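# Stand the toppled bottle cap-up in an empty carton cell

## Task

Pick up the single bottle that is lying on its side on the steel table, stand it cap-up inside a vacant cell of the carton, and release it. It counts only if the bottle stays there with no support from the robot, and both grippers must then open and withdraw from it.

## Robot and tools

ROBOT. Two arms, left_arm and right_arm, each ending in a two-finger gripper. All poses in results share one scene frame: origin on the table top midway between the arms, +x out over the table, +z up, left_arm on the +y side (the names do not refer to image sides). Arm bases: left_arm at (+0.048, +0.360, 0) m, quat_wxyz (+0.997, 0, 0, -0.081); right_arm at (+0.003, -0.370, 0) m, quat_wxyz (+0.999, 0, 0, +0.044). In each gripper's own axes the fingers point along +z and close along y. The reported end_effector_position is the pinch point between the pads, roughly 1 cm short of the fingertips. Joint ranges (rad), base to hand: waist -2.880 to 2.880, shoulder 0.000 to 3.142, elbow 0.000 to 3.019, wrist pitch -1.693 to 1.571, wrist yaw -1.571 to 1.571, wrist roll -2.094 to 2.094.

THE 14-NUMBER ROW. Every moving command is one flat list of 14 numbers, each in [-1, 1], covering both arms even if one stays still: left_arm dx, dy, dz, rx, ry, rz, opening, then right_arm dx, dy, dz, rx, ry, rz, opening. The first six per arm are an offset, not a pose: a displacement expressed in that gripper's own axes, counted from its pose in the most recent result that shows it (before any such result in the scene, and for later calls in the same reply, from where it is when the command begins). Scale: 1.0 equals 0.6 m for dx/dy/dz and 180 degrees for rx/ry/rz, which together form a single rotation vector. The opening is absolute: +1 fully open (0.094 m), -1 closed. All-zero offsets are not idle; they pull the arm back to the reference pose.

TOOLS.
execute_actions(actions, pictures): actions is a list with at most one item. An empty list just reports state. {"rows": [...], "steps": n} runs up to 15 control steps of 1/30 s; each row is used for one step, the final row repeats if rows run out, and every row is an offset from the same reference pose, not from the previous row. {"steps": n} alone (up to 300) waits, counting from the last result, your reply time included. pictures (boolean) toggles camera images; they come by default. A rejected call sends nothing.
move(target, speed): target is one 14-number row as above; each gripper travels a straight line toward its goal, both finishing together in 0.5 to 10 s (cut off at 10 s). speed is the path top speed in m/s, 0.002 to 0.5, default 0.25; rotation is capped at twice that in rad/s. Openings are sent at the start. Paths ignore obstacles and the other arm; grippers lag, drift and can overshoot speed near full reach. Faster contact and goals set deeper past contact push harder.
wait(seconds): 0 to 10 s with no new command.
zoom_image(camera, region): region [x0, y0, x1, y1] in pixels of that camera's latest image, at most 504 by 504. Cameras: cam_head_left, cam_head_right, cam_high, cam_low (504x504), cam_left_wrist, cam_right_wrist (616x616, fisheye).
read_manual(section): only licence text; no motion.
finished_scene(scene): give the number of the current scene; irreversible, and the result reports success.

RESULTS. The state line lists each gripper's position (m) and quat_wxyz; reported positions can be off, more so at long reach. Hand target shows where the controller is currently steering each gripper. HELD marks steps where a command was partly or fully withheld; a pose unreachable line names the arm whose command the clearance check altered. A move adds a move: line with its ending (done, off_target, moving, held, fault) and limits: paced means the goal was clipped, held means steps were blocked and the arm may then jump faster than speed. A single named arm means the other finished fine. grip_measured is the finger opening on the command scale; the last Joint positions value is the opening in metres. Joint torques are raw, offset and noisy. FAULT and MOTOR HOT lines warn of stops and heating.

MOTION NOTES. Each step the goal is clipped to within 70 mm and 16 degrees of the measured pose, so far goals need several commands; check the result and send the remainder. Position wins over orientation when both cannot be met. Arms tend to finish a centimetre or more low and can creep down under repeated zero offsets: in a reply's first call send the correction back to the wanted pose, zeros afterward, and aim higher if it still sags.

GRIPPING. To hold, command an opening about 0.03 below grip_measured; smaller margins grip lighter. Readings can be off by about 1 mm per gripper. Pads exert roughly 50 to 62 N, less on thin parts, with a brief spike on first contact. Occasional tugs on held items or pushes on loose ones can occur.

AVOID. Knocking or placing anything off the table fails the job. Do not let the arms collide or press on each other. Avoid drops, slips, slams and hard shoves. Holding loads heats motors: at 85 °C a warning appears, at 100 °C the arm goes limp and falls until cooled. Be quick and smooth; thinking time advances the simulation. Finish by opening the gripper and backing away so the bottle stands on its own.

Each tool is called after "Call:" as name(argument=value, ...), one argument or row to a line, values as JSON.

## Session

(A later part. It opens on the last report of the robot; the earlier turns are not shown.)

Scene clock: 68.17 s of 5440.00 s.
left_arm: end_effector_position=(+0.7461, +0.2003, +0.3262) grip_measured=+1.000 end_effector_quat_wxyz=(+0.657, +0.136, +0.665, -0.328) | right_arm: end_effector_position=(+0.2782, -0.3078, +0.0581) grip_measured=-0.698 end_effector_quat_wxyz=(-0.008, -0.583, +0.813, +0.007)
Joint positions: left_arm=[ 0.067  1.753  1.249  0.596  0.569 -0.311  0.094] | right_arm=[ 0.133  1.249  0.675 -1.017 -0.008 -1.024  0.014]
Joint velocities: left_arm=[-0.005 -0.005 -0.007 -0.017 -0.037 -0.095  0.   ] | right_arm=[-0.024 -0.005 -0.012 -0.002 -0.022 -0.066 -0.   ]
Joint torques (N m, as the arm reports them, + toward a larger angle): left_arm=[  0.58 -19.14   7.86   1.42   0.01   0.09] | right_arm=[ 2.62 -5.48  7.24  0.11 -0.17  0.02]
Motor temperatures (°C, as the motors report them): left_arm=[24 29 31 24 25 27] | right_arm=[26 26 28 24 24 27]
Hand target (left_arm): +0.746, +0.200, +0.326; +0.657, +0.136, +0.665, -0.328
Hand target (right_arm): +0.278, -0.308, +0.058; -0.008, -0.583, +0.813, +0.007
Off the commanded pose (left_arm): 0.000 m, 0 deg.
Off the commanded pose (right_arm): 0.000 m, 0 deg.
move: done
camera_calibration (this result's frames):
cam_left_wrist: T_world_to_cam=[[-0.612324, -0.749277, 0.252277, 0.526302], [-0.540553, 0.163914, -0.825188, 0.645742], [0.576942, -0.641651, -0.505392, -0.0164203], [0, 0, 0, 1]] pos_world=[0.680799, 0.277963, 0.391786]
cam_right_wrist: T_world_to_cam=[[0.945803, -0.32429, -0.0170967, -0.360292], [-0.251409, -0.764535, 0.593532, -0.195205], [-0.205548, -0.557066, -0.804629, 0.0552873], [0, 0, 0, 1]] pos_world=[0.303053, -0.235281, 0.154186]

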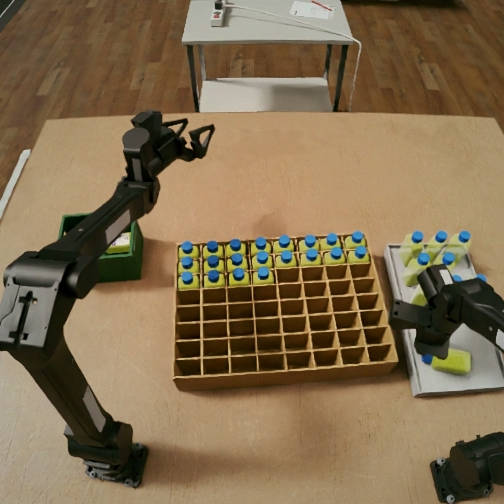

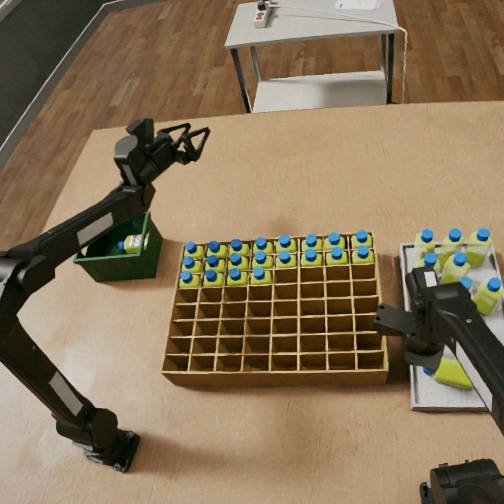

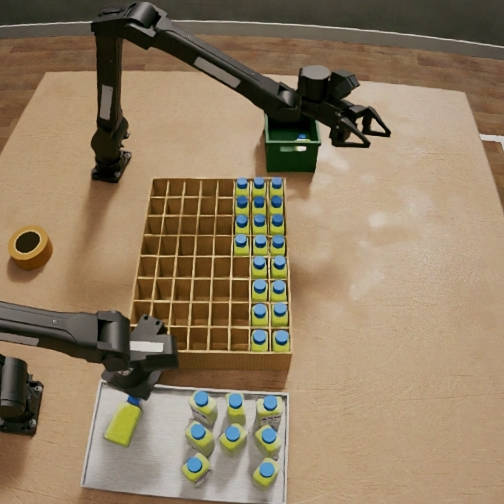

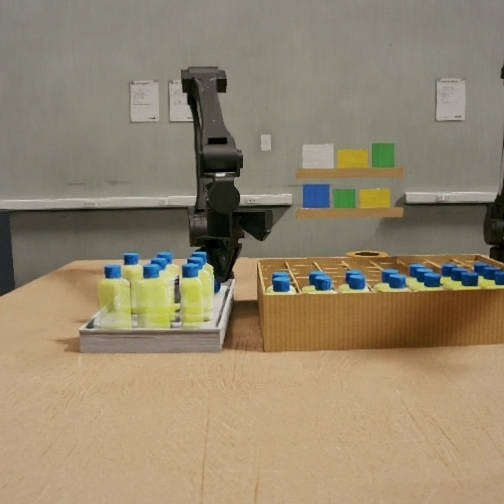

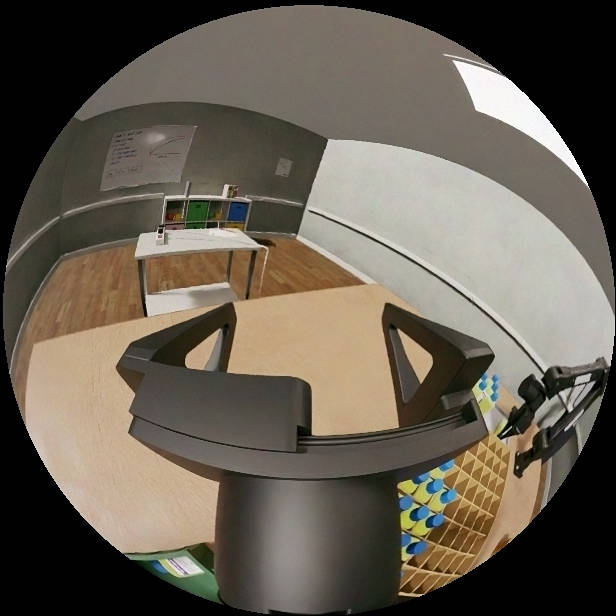

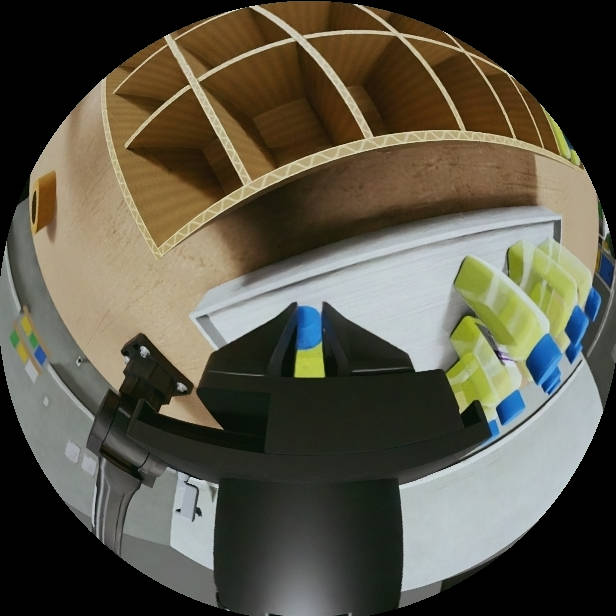

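Call:
move(
  target=[0,0,0,0,0,0,1,0.02,0,-0.03,0,0,0,0.05],
  speed=0.06,
)

Call:
move(
  target=[0,0,0,0,0,0,1,0,0,0.05,0,0,0,0.05],
  speed=0.04,
)

Call:
zoom_image(
  camera="cam_low",
  region=[170,220,290,340],
)

Call:
zoom_image(
  camera="cam_right_wrist",
  region=[200,200,420,420],
)

Scene clock: 77.13 s of 5440.00 s.
left_arm: end_effector_position=(+0.7461, +0.2003, +0.3262) grip_measured=+1.000 end_effector_quat_wxyz=(+0.657, +0.136, +0.665, -0.328) | right_arm: end_effector_position=(+0.2684, -0.3163, +0.0668) grip_measured=+0.048 end_effector_quat_wxyz=(-0.018, -0.584, +0.811, +0.012)
Joint positions: left_arm=[ 0.067  1.753  1.249  0.596  0.569 -0.311  0.094] | right_arm=[ 0.11   1.216  0.675 -1.072 -0.008 -1.051  0.049]
Joint velocities: left_arm=[ 0.005 -0.005  0.002  0.002  0.066 -0.066  0.   ] | right_arm=[ 0.015  0.005 -0.007  0.002  0.007 -0.037 -0.001]
Joint torques (N m, as the arm reports them, + toward a larger angle): left_arm=[  0.52 -18.84   7.88   1.33   0.04   0.07] | right_arm=[ 1.01 -6.54  8.44 -0.29 -0.16 -0.16]
Motor temperatures (°C, as the motors report them): left_arm=[24 29 31 24 25 27] | right_arm=[26 26 27 24 24 27]
Hand target (left_arm): +0.746, +0.200, +0.326; +0.657, +0.136, +0.665, -0.328
Hand target (right_arm): +0.275, -0.319, +0.076; -0.008, -0.582, +0.813, +0.007
Off the commanded pose (left_arm): 0.000 m, 0 deg.
Off the commanded pose (right_arm): 0.012 m, 1 deg.
After step 90, 5.20 s passed at rest.
move: off_target (right_arm)
camera_calibration (this result's frames):
cam_left_wrist: T_world_to_cam=[[-0.612324, -0.749277, 0.252277, 0.526302], [-0.540553, 0.163914, -0.825188, 0.645742], [0.576942, -0.641651, -0.505392, -0.0164203], [0, 0, 0, 1]] pos_world=[0.680799, 0.277963, 0.391786]
cam_right_wrist: T_world_to_cam=[[0.946791, -0.319714, -0.0370185, -0.351072], [-0.234262, -0.76343, 0.60191, -0.214104], [-0.2207, -0.561211, -0.797705, 0.0578526], [0, 0, 0, 1]] pos_world=[0.295004, -0.243229, 0.162025]

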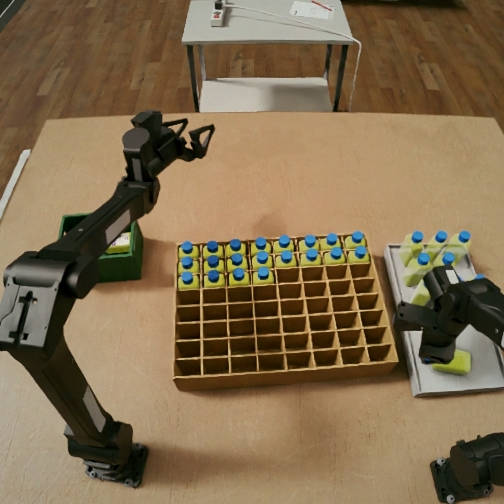

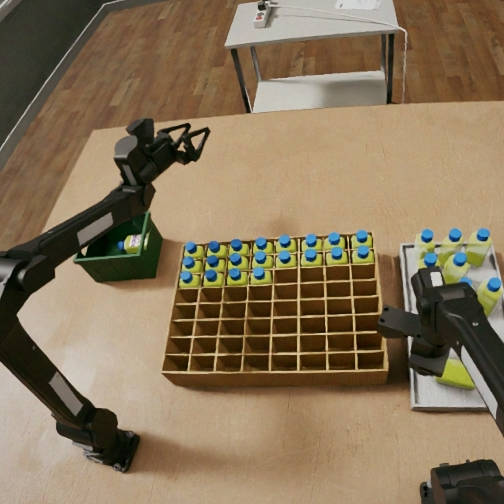

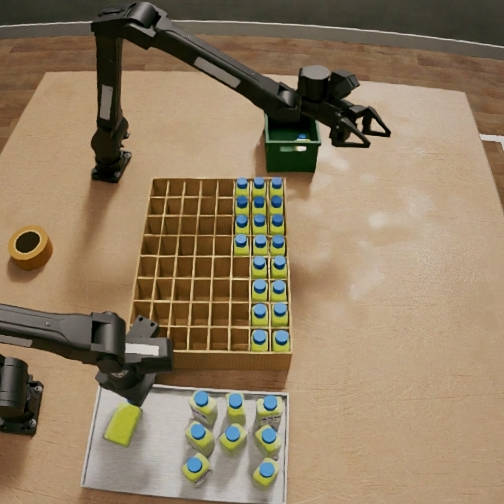

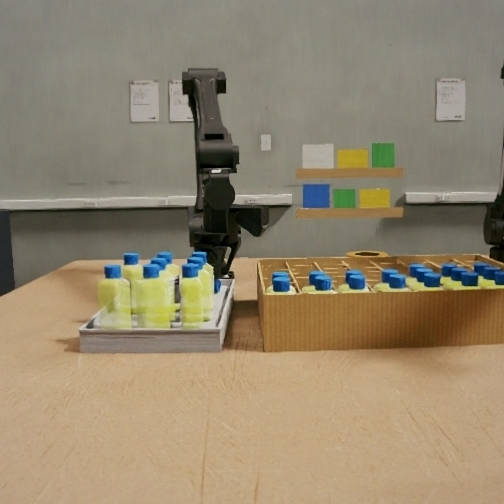

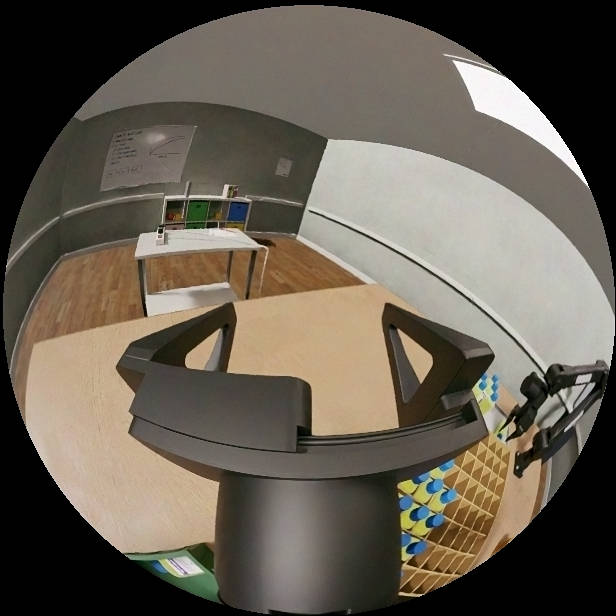

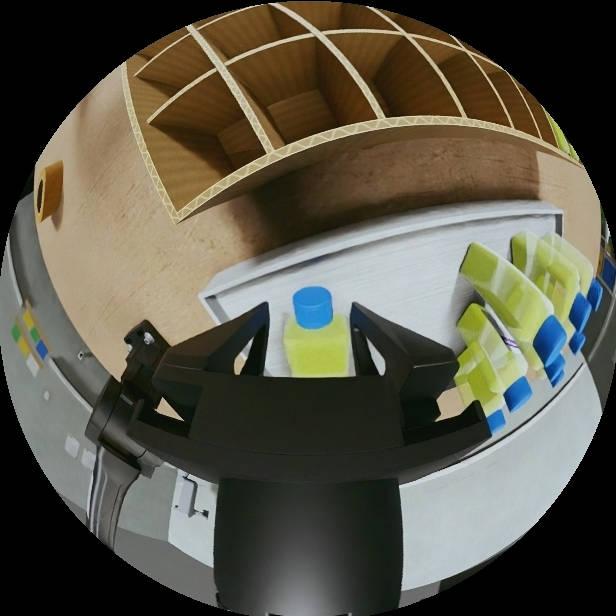

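Scene clock: 78.17 s of 5440.00 s.
left_arm: end_effector_position=(+0.7461, +0.2003, +0.3262) grip_measured=+1.000 end_effector_quat_wxyz=(+0.657, +0.136, +0.665, -0.328) | right_arm: end_effector_position=(+0.2684, -0.3163, +0.0421) grip_measured=+0.048 end_effector_quat_wxyz=(-0.014, -0.584, +0.811, +0.011)
Joint positions: left_arm=[ 0.067  1.753  1.249  0.596  0.569 -0.311  0.094] | right_arm=[ 0.11   1.258  0.631 -0.979 -0.008 -1.051  0.049]
Joint velocities: left_arm=[-0.005 -0.015 -0.007 -0.007 -0.051  0.007  0.   ] | right_arm=[-0.015  0.005 -0.002  0.002 -0.037  0.066 -0.001]
Joint torques (N m, as the arm reports them, + toward a larger angle): left_arm=[  0.38 -19.32   7.83   1.38   0.01   0.06] | right_arm=[ 2.46 -4.01  6.4   0.45 -0.17  0.01]
Motor temperatures (°C, as the motors report them): left_arm=[24 29 31 24 25 27] | right_arm=[26 26 27 24 24 27]
Hand target (left_arm): +0.746, +0.200, +0.326; +0.657, +0.136, +0.665, -0.328
Hand target (right_arm): +0.267, -0.316, +0.037; -0.018, -0.584, +0.811, +0.012
Off the commanded pose (left_arm): 0.000 m, 0 deg.
Off the commanded pose (right_arm): 0.005 m, 0 deg.
move: done
camera_calibration (this result's frames):
cam_left_wrist: T_world_to_cam=[[-0.612324, -0.749277, 0.252277, 0.526302], [-0.540553, 0.163914, -0.825188, 0.645742], [0.576942, -0.641651, -0.505392, -0.0164203], [0, 0, 0, 1]] pos_world=[0.680799, 0.277963, 0.391786]
cam_right_wrist: T_world_to_cam=[[0.947066, -0.319659, -0.0297519, -0.352309], [-0.239202, -0.764418, 0.598705, -0.198109], [-0.214124, -0.559896, -0.800417, 0.0369027], [0, 0, 0, 1]] pos_world=[0.294173, -0.243395, 0.137664]

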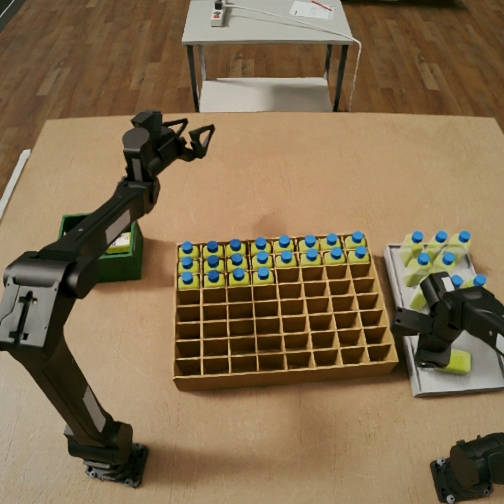

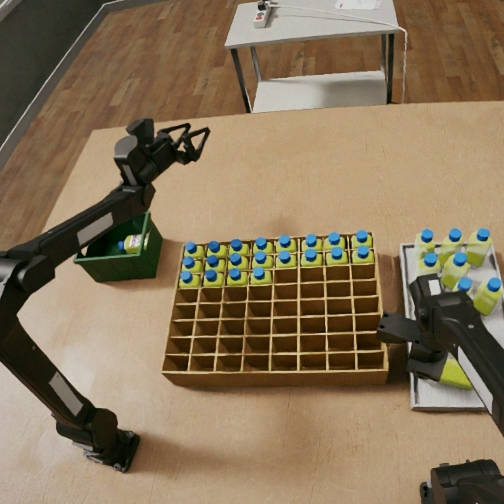

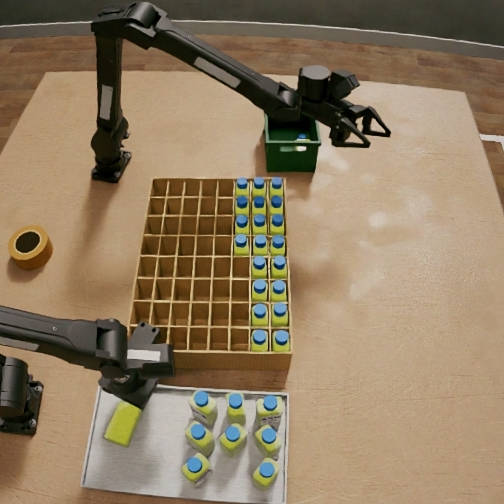

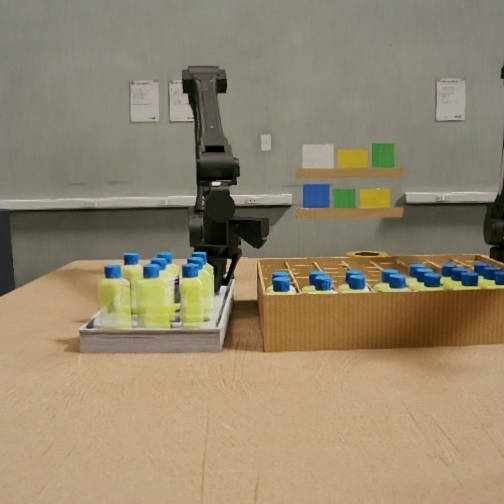

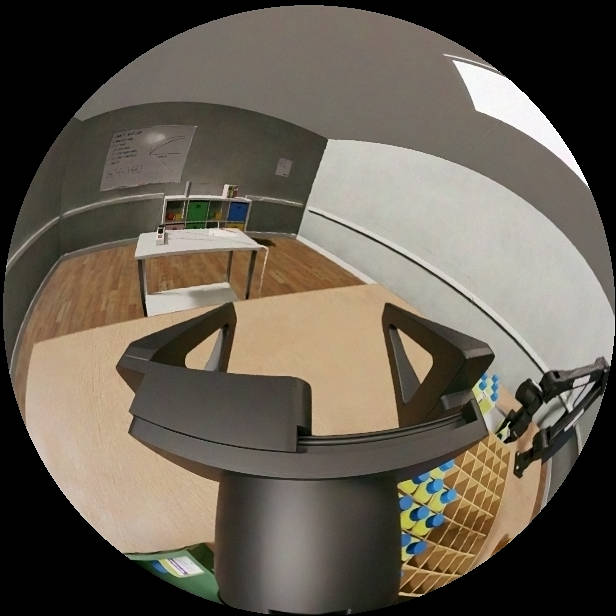

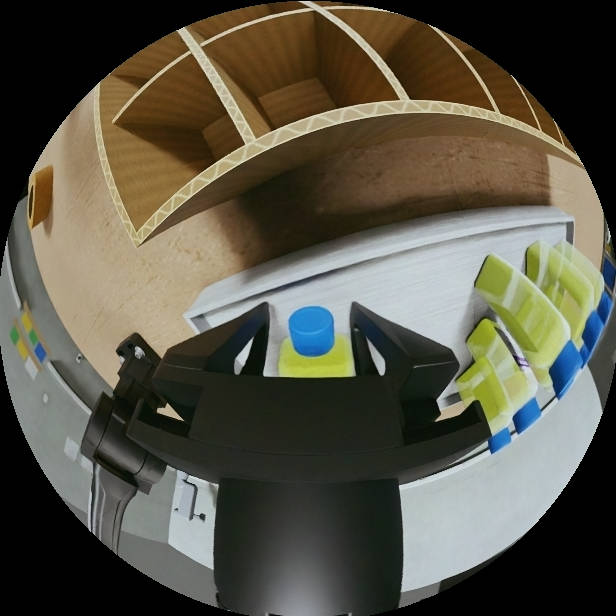

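Region (170, 220, 290, 340) of cam_low's 504x504 image, scaled by 4.200, with more detail than that image has.

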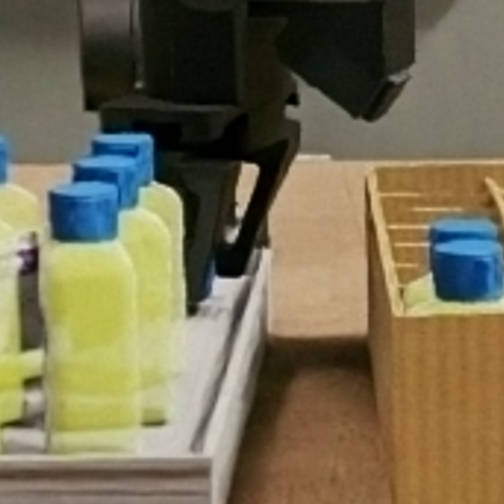

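Region (200, 200, 420, 420) of cam_right_wrist's 616x616 image, scaled by 2.291, with more detail than that image has.

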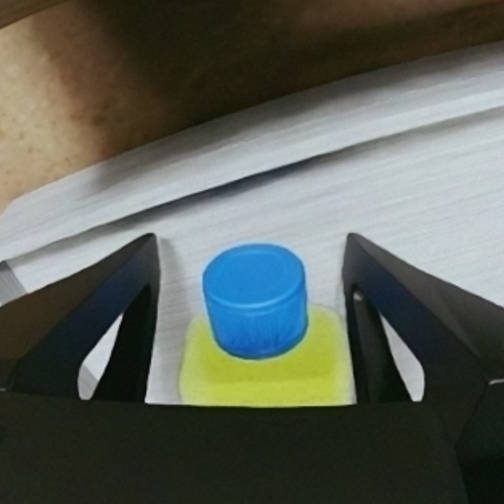

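Call:
move(
  target=[0,0,0,0,0,0,1,0,0,0,0,0,0,-0.6],
)

Scene clock: 80.63 s of 5440.00 s.
left_arm: end_effector_position=(+0.7461, +0.2003, +0.3262) grip_measured=+1.000 end_effector_quat_wxyz=(+0.657, +0.136, +0.665, -0.328) | right_arm: end_effector_position=(+0.2684, -0.3163, +0.0421) grip_measured=-0.497 end_effector_quat_wxyz=(-0.014, -0.584, +0.811, +0.011)
Joint positions: left_arm=[ 0.067  1.753  1.249  0.596  0.569 -0.311  0.094] | right_arm=[ 0.11   1.258  0.631 -0.979 -0.008 -1.051  0.024]
Joint velocities: left_arm=[-0.005 -0.015 -0.002  0.007 -0.095 -0.007  0.   ] | right_arm=[-0.005 -0.015 -0.002  0.007  0.022 -0.11  -0.   ]
Joint torques (N m, as the arm reports them, + toward a larger angle): left_arm=[  0.52 -18.77   7.82   1.33   0.     0.08] | right_arm=[ 2.28 -5.26  7.    0.19 -0.17  0.  ]
Motor temperatures (°C, as the motors report them): left_arm=[24 29 31 24 25 27] | right_arm=[26 26 27 24 24 27]
Hand target (left_arm): +0.746, +0.200, +0.326; +0.657, +0.136, +0.665, -0.328
Hand target (right_arm): +0.268, -0.316, +0.042; -0.014, -0.584, +0.811, +0.011
Off the commanded pose (left_arm): 0.000 m, 0 deg.
Off the commanded pose (right_arm): 0.000 m, 0 deg.
move: done
camera_calibration (this result's frames):
cam_left_wrist: T_world_to_cam=[[-0.612324, -0.749277, 0.252277, 0.526302], [-0.540553, 0.163914, -0.825188, 0.645742], [0.576942, -0.641651, -0.505392, -0.0164203], [0, 0, 0, 1]] pos_world=[0.680799, 0.277963, 0.391786]
cam_right_wrist: T_world_to_cam=[[0.947066, -0.319659, -0.0297519, -0.352309], [-0.239202, -0.764418, 0.598705, -0.198109], [-0.214124, -0.559896, -0.800417, 0.0369027], [0, 0, 0, 1]] pos_world=[0.294173, -0.243395, 0.137664]

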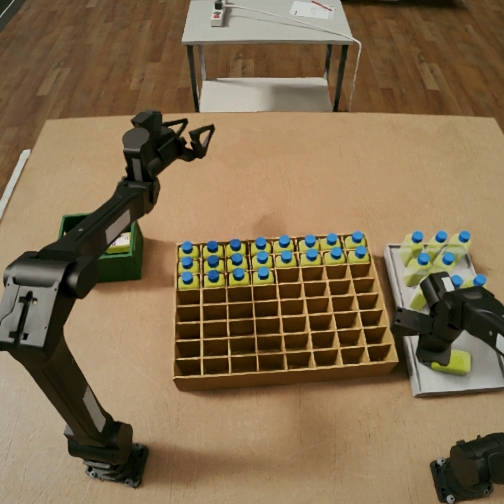

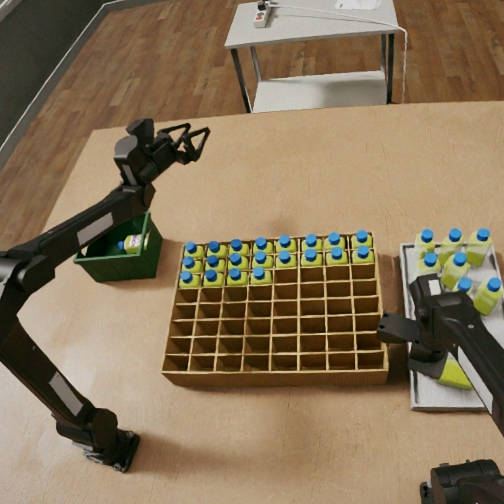

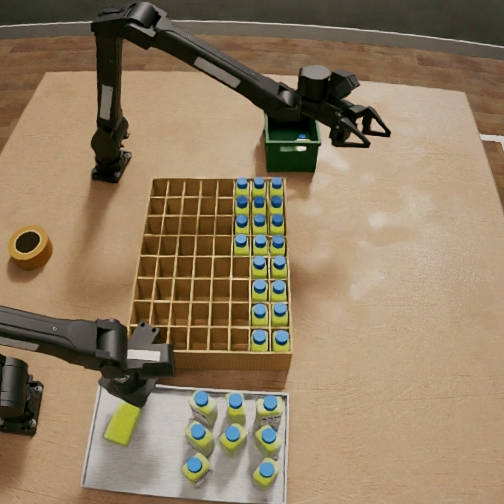

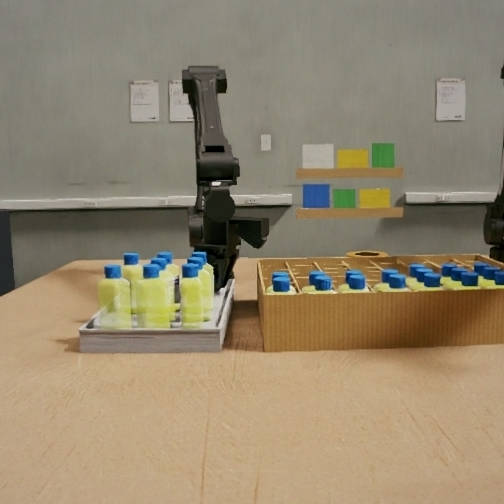

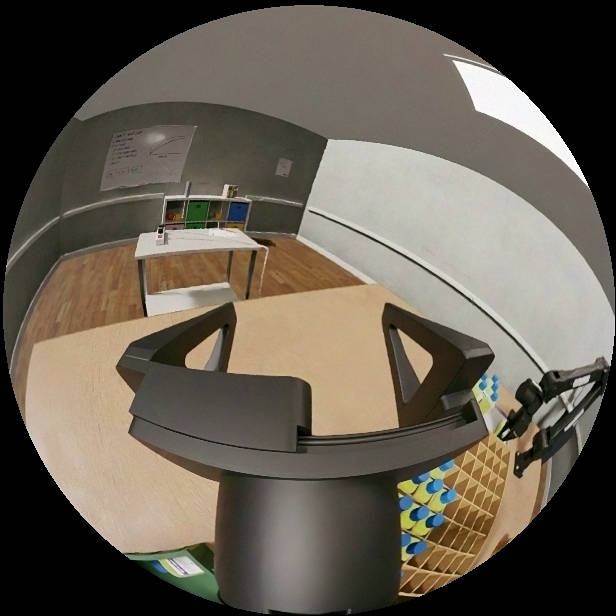

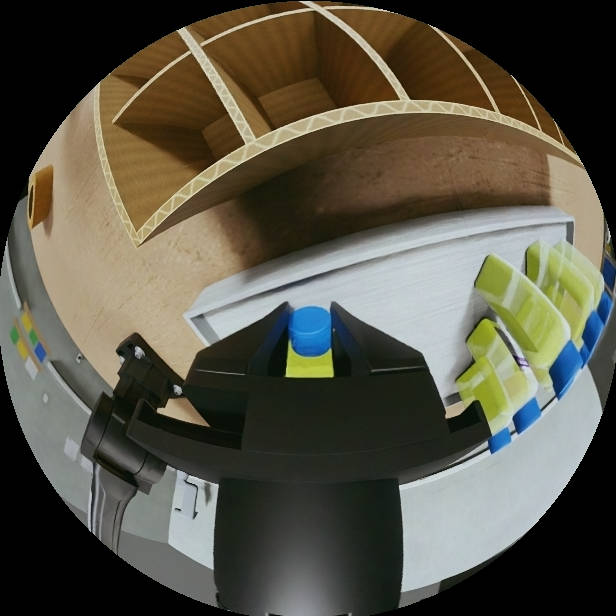

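Call:
move(
  target=[0,0,0,0,0,0,1,0.02,0,-0.11,0,0,0,-0.52],
  speed=0.05,
)

Call:
zoom_image(
  camera="cam_high",
  region=[70,330,210,450],
)

Call:
zoom_image(
  camera="cam_head_right",
  region=[364,290,504,410],
)

Scene clock: 85.07 s of 5440.00 s.
left_arm: end_effector_position=(+0.7461, +0.2003, +0.3262) grip_measured=+1.000 end_effector_quat_wxyz=(+0.657, +0.136, +0.665, -0.328) | right_arm: end_effector_position=(+0.2426, -0.3273, +0.0833) grip_measured=-0.497 end_effector_quat_wxyz=(-0.045, -0.587, +0.808, +0.026)
Joint positions: left_arm=[ 0.067  1.753  1.249  0.596  0.569 -0.311  0.094] | right_arm=[ 0.087  1.153  0.673 -1.194 -0.008 -1.083  0.024]
Joint velocities: left_arm=[-0.015 -0.015 -0.012  0.002  0.007 -0.022  0.   ] | right_arm=[-0.024 -0.005  0.012 -0.007 -0.051 -0.007  0.   ]
Joint torques (N m, as the arm reports them, + toward a larger angle): left_arm=[  0.75 -19.16   7.8    1.39   0.01   0.07] | right_arm=[ 0.73 -6.16 12.07 -0.4  -0.07 -0.07]
Motor temperatures (°C, as the motors report them): left_arm=[24 29 31 24 25 27] | right_arm=[26 26 27 24 24 27]
Hand target (left_arm): +0.746, +0.200, +0.326; +0.657, +0.136, +0.665, -0.328
Hand target (right_arm): +0.266, -0.328, +0.108; -0.014, -0.584, +0.811, +0.010
Off the commanded pose (left_arm): 0.000 m, 0 deg.
Off the commanded pose (right_arm): 0.035 m, 4 deg.
move: off_target (right_arm)
camera_calibration (this result's frames):
cam_left_wrist: T_world_to_cam=[[-0.612324, -0.749277, 0.252277, 0.526302], [-0.540553, 0.163914, -0.825188, 0.645742], [0.576942, -0.641651, -0.505392, -0.0164203], [0, 0, 0, 1]] pos_world=[0.680799, 0.277963, 0.391786]
cam_right_wrist: T_world_to_cam=[[0.945326, -0.313137, -0.0911227, -0.322496], [-0.191686, -0.759553, 0.621559, -0.249215], [-0.263846, -0.570109, -0.778049, 0.0650234], [0, 0, 0, 1]] pos_world=[0.274249, -0.253207, 0.176107]

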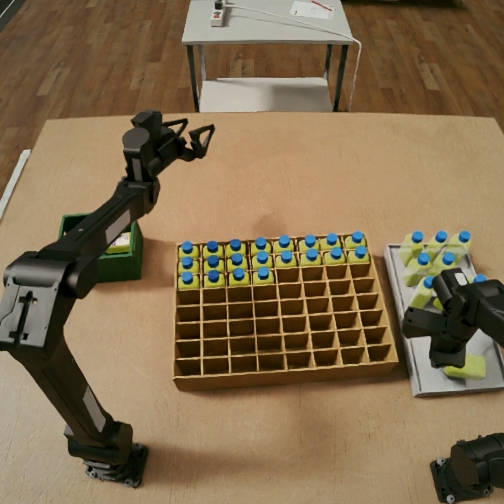

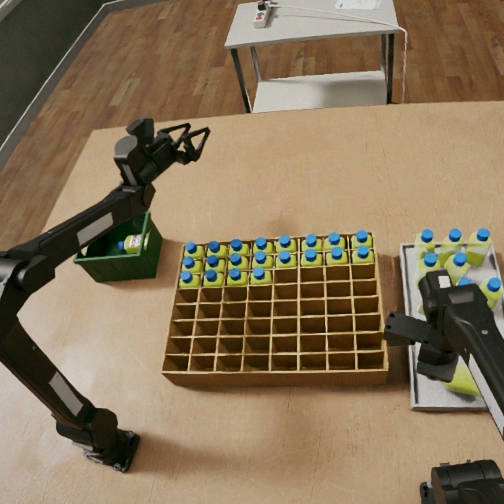

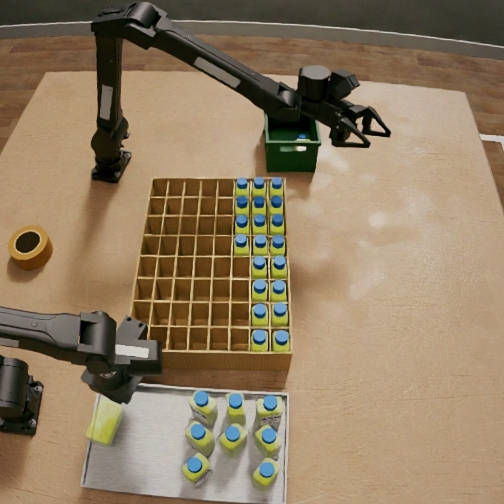

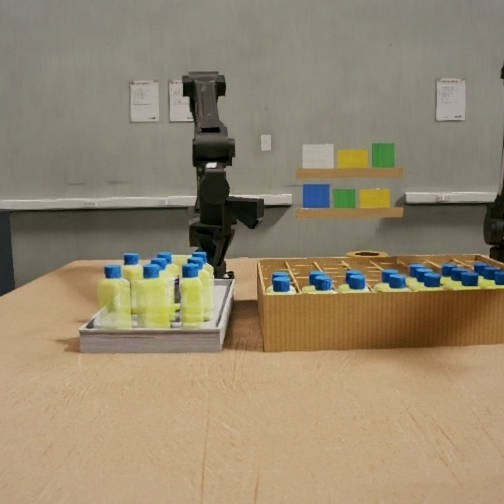

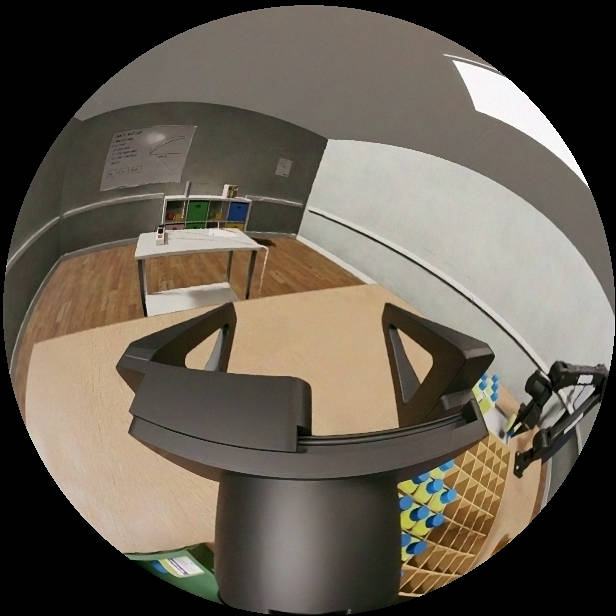

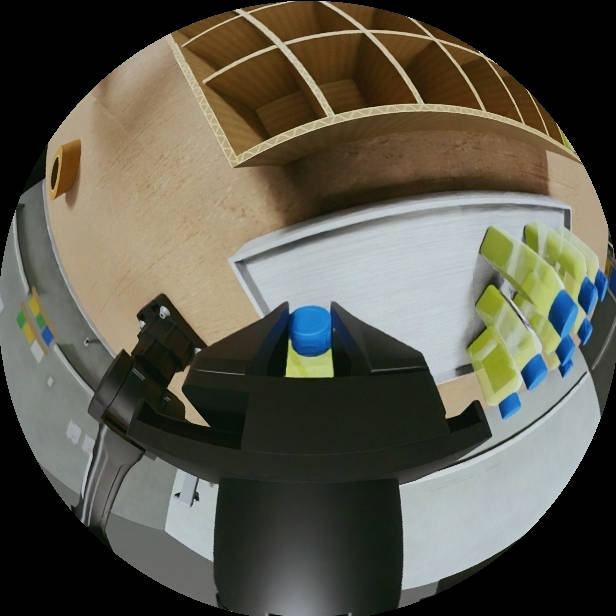

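Region (70, 330, 210, 450) of cam_high's 504x504 image, scaled by 3.600, with more detail than that image has; it fills the top 432 rows of this view, and the rest is white.

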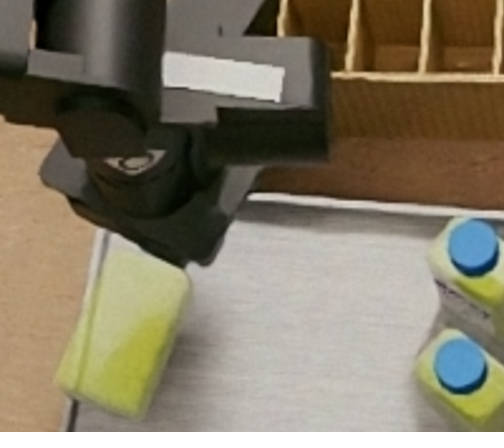

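Region (364, 290, 504, 410) of cam_head_right's 504x504 image, scaled by 3.600, with more detail than that image has; it fills the top 432 rows of this view, and the rest is white.

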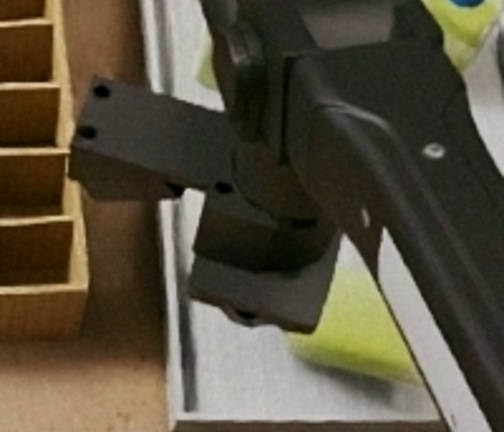

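Call:
move(
  target=[0,0,0,0,0,0,1,-0.02,-0.06,-0.04,0.017,-0.01,0,-0.52],
  speed=0.06,
)

Call:
move(
  target=[0,0,0,0,0,0,1,0,0,0,0,0,0,-0.503],
)

Call:
zoom_image(
  camera="cam_high",
  region=[70,330,210,450],
)

Scene clock: 90.57 s of 5440.00 s.
left_arm: end_effector_position=(+0.7461, +0.2003, +0.3262) grip_measured=+1.000 end_effector_quat_wxyz=(+0.657, +0.136, +0.665, -0.328) | right_arm: end_effector_position=(+0.2557, -0.3271, +0.0877) grip_measured=-0.497 end_effector_quat_wxyz=(-0.041, -0.590, +0.806, +0.025)
Joint positions: left_arm=[ 0.067  1.753  1.249  0.596  0.569 -0.311  0.094] | right_arm=[ 0.079  1.178  0.705 -1.193 -0.008 -1.098  0.024]
Joint velocities: left_arm=[ 0.005 -0.005 -0.002 -0.002 -0.051 -0.007  0.   ] | right_arm=[-0.005 -0.005 -0.002  0.007  0.022  0.037 -0.   ]
Joint torques (N m, as the arm reports them, + toward a larger angle): left_arm=[  0.33 -19.14   7.79   1.43   0.01   0.08] | right_arm=[ 1.06 -4.35 12.11  0.26 -0.2  -0.1 ]
Motor temperatures (°C, as the motors report them): left_arm=[24 29 31 24 25 27] | right_arm=[26 26 28 24 24 27]
Hand target (left_arm): +0.746, +0.200, +0.326; +0.657, +0.136, +0.665, -0.328
Hand target (right_arm): +0.281, -0.327, +0.104; -0.016, -0.587, +0.809, +0.013
Off the commanded pose (left_arm): 0.000 m, 0 deg.
Off the commanded pose (right_arm): 0.031 m, 3 deg.
After step 90, 1.37 s passed at rest.
move: off_target (right_arm)
camera_calibration (this result's frames):
cam_left_wrist: T_world_to_cam=[[-0.612324, -0.749277, 0.252277, 0.526302], [-0.540553, 0.163914, -0.825188, 0.645742], [0.576942, -0.641651, -0.505392, -0.0164203], [0, 0, 0, 1]] pos_world=[0.680799, 0.277963, 0.391786]
cam_right_wrist: T_world_to_cam=[[0.948408, -0.305721, -0.0840099, -0.333441], [-0.191205, -0.762877, 0.617624, -0.250164], [-0.25291, -0.569696, -0.781974, 0.0697783], [0, 0, 0, 1]] pos_world=[0.286053, -0.253032, 0.18106]

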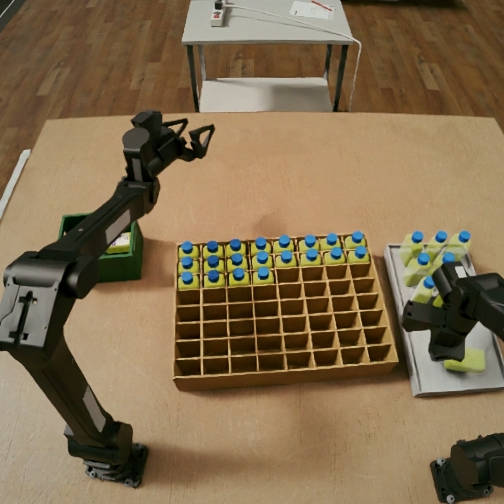

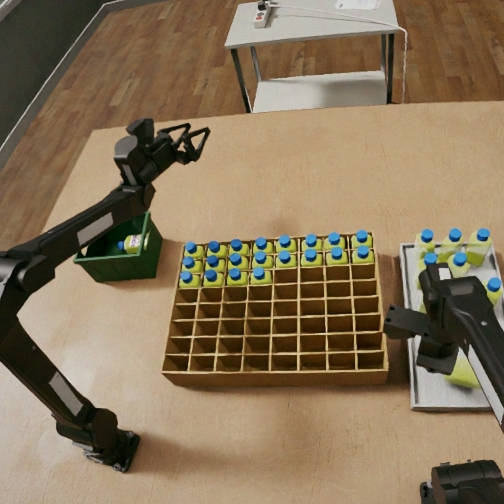

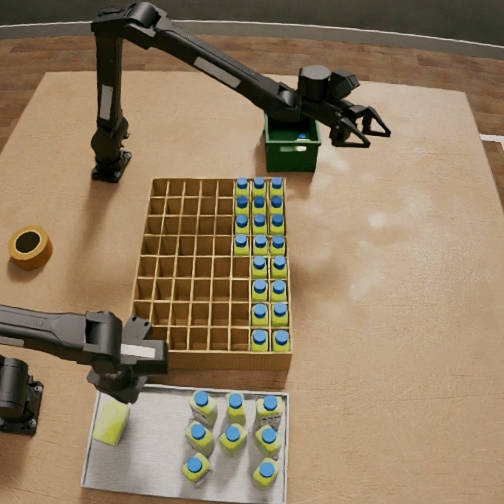

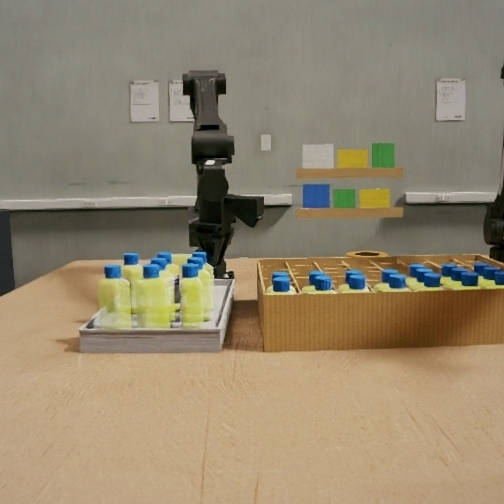

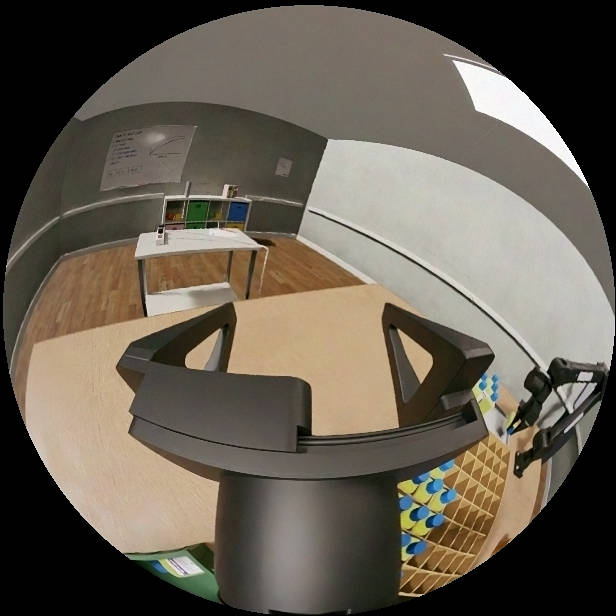

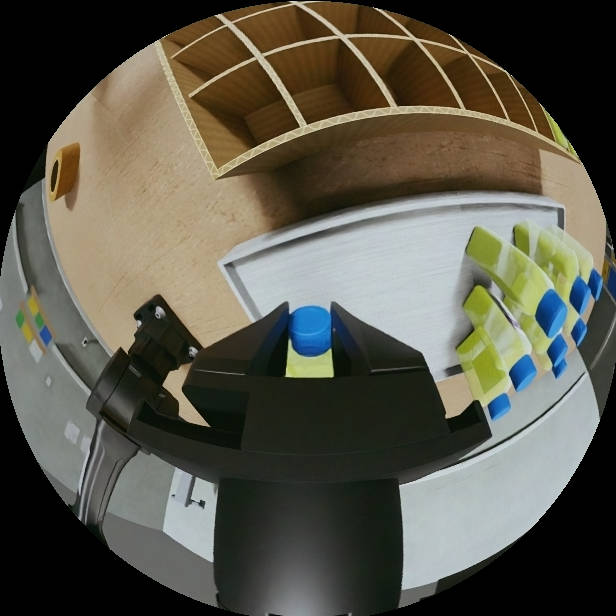

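Scene clock: 91.07 s of 5440.00 s.
left_arm: end_effector_position=(+0.7461, +0.2003, +0.3262) grip_measured=+1.000 end_effector_quat_wxyz=(+0.657, +0.136, +0.665, -0.328) | right_arm: end_effector_position=(+0.2557, -0.3271, +0.0877) grip_measured=-0.491 end_effector_quat_wxyz=(-0.041, -0.590, +0.806, +0.025)
Joint positions: left_arm=[ 0.067  1.753  1.249  0.596  0.569 -0.311  0.094] | right_arm=[ 0.079  1.179  0.705 -1.193 -0.008 -1.098  0.024]
Joint velocities: left_arm=[-0.015  0.005 -0.007  0.002 -0.066 -0.007  0.   ] | right_arm=[-0.015 -0.005 -0.007 -0.007 -0.051 -0.007 -0.001]
Joint torques (N m, as the arm reports them, + toward a larger angle): left_arm=[  0.53 -19.13   7.8    1.38   0.     0.09] | right_arm=[ 2.46 -4.86  7.44  0.04 -0.16  0.  ]
Motor temperatures (°C, as the motors report them): left_arm=[24 29 31 24 25 27] | right_arm=[26 26 28 24 24 27]
Hand target (left_arm): +0.746, +0.200, +0.326; +0.657, +0.136, +0.665, -0.328
Hand target (right_arm): +0.256, -0.327, +0.088; -0.041, -0.590, +0.806, +0.025
Off the commanded pose (left_arm): 0.000 m, 0 deg.
Off the commanded pose (right_arm): 0.000 m, 0 deg.
move: done
camera_calibration (this result's frames):
cam_left_wrist: T_world_to_cam=[[-0.612324, -0.749277, 0.252277, 0.526302], [-0.540553, 0.163914, -0.825188, 0.645742], [0.576942, -0.641651, -0.505392, -0.0164203], [0, 0, 0, 1]] pos_world=[0.680799, 0.277963, 0.391786]
cam_right_wrist: T_world_to_cam=[[0.948376, -0.305726, -0.0843475, -0.333398], [-0.190973, -0.762838, 0.617744, -0.250171], [-0.253204, -0.569745, -0.781843, 0.0697503], [0, 0, 0, 1]] pos_world=[0.286072, -0.253029, 0.180954]

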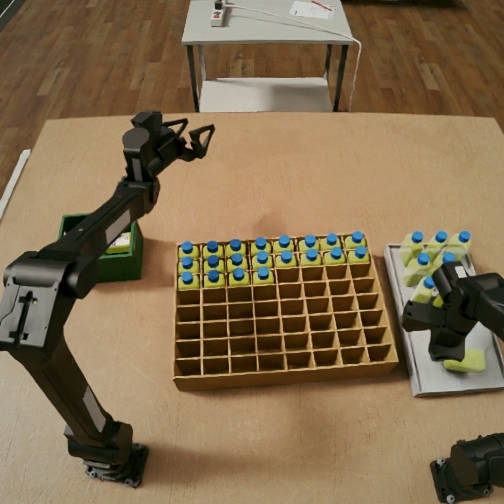

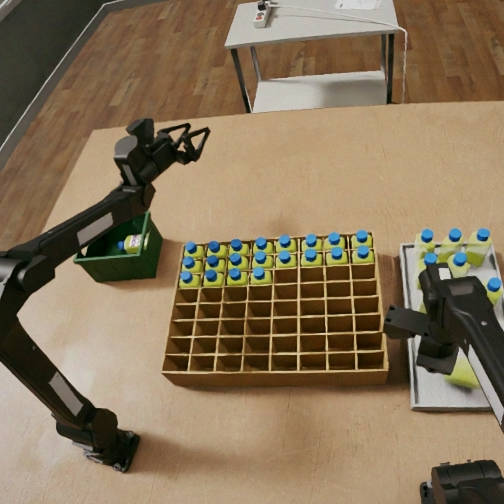

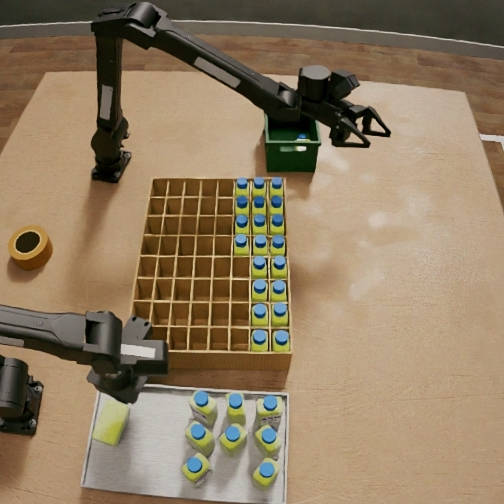

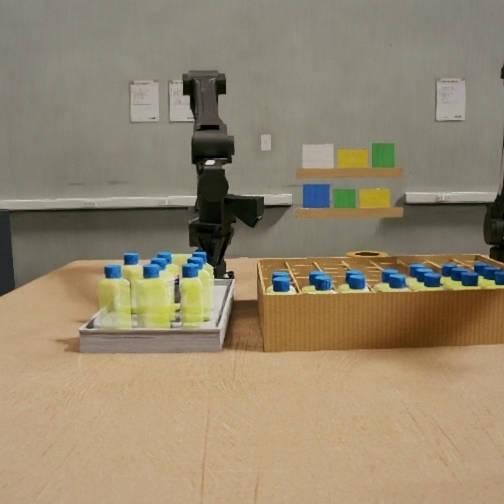

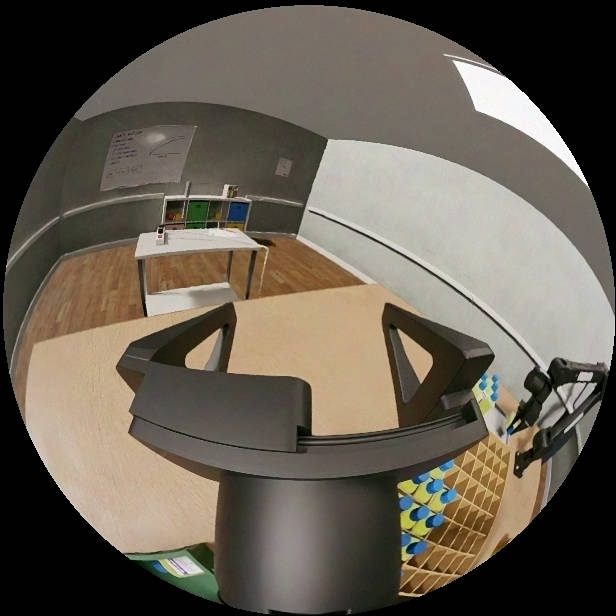

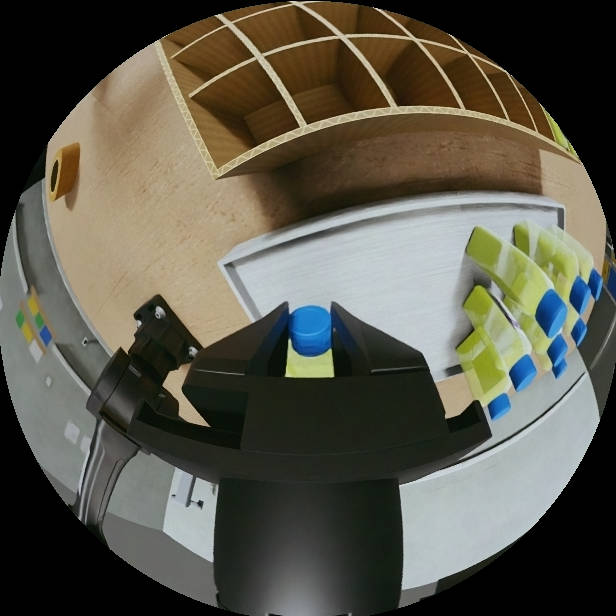

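Region (70, 330, 210, 450) of cam_high's 504x504 image, scaled by 3.600, with more detail than that image has; it fills the top 432 rows of this view, and the rest is white.

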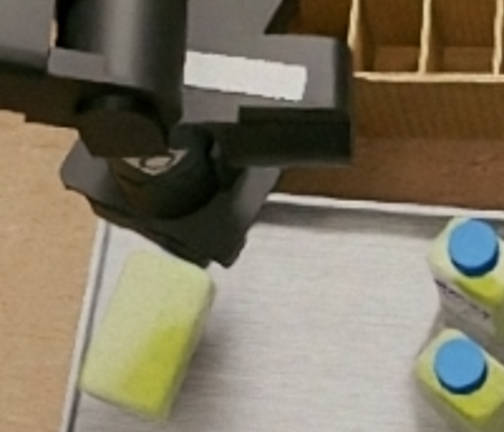

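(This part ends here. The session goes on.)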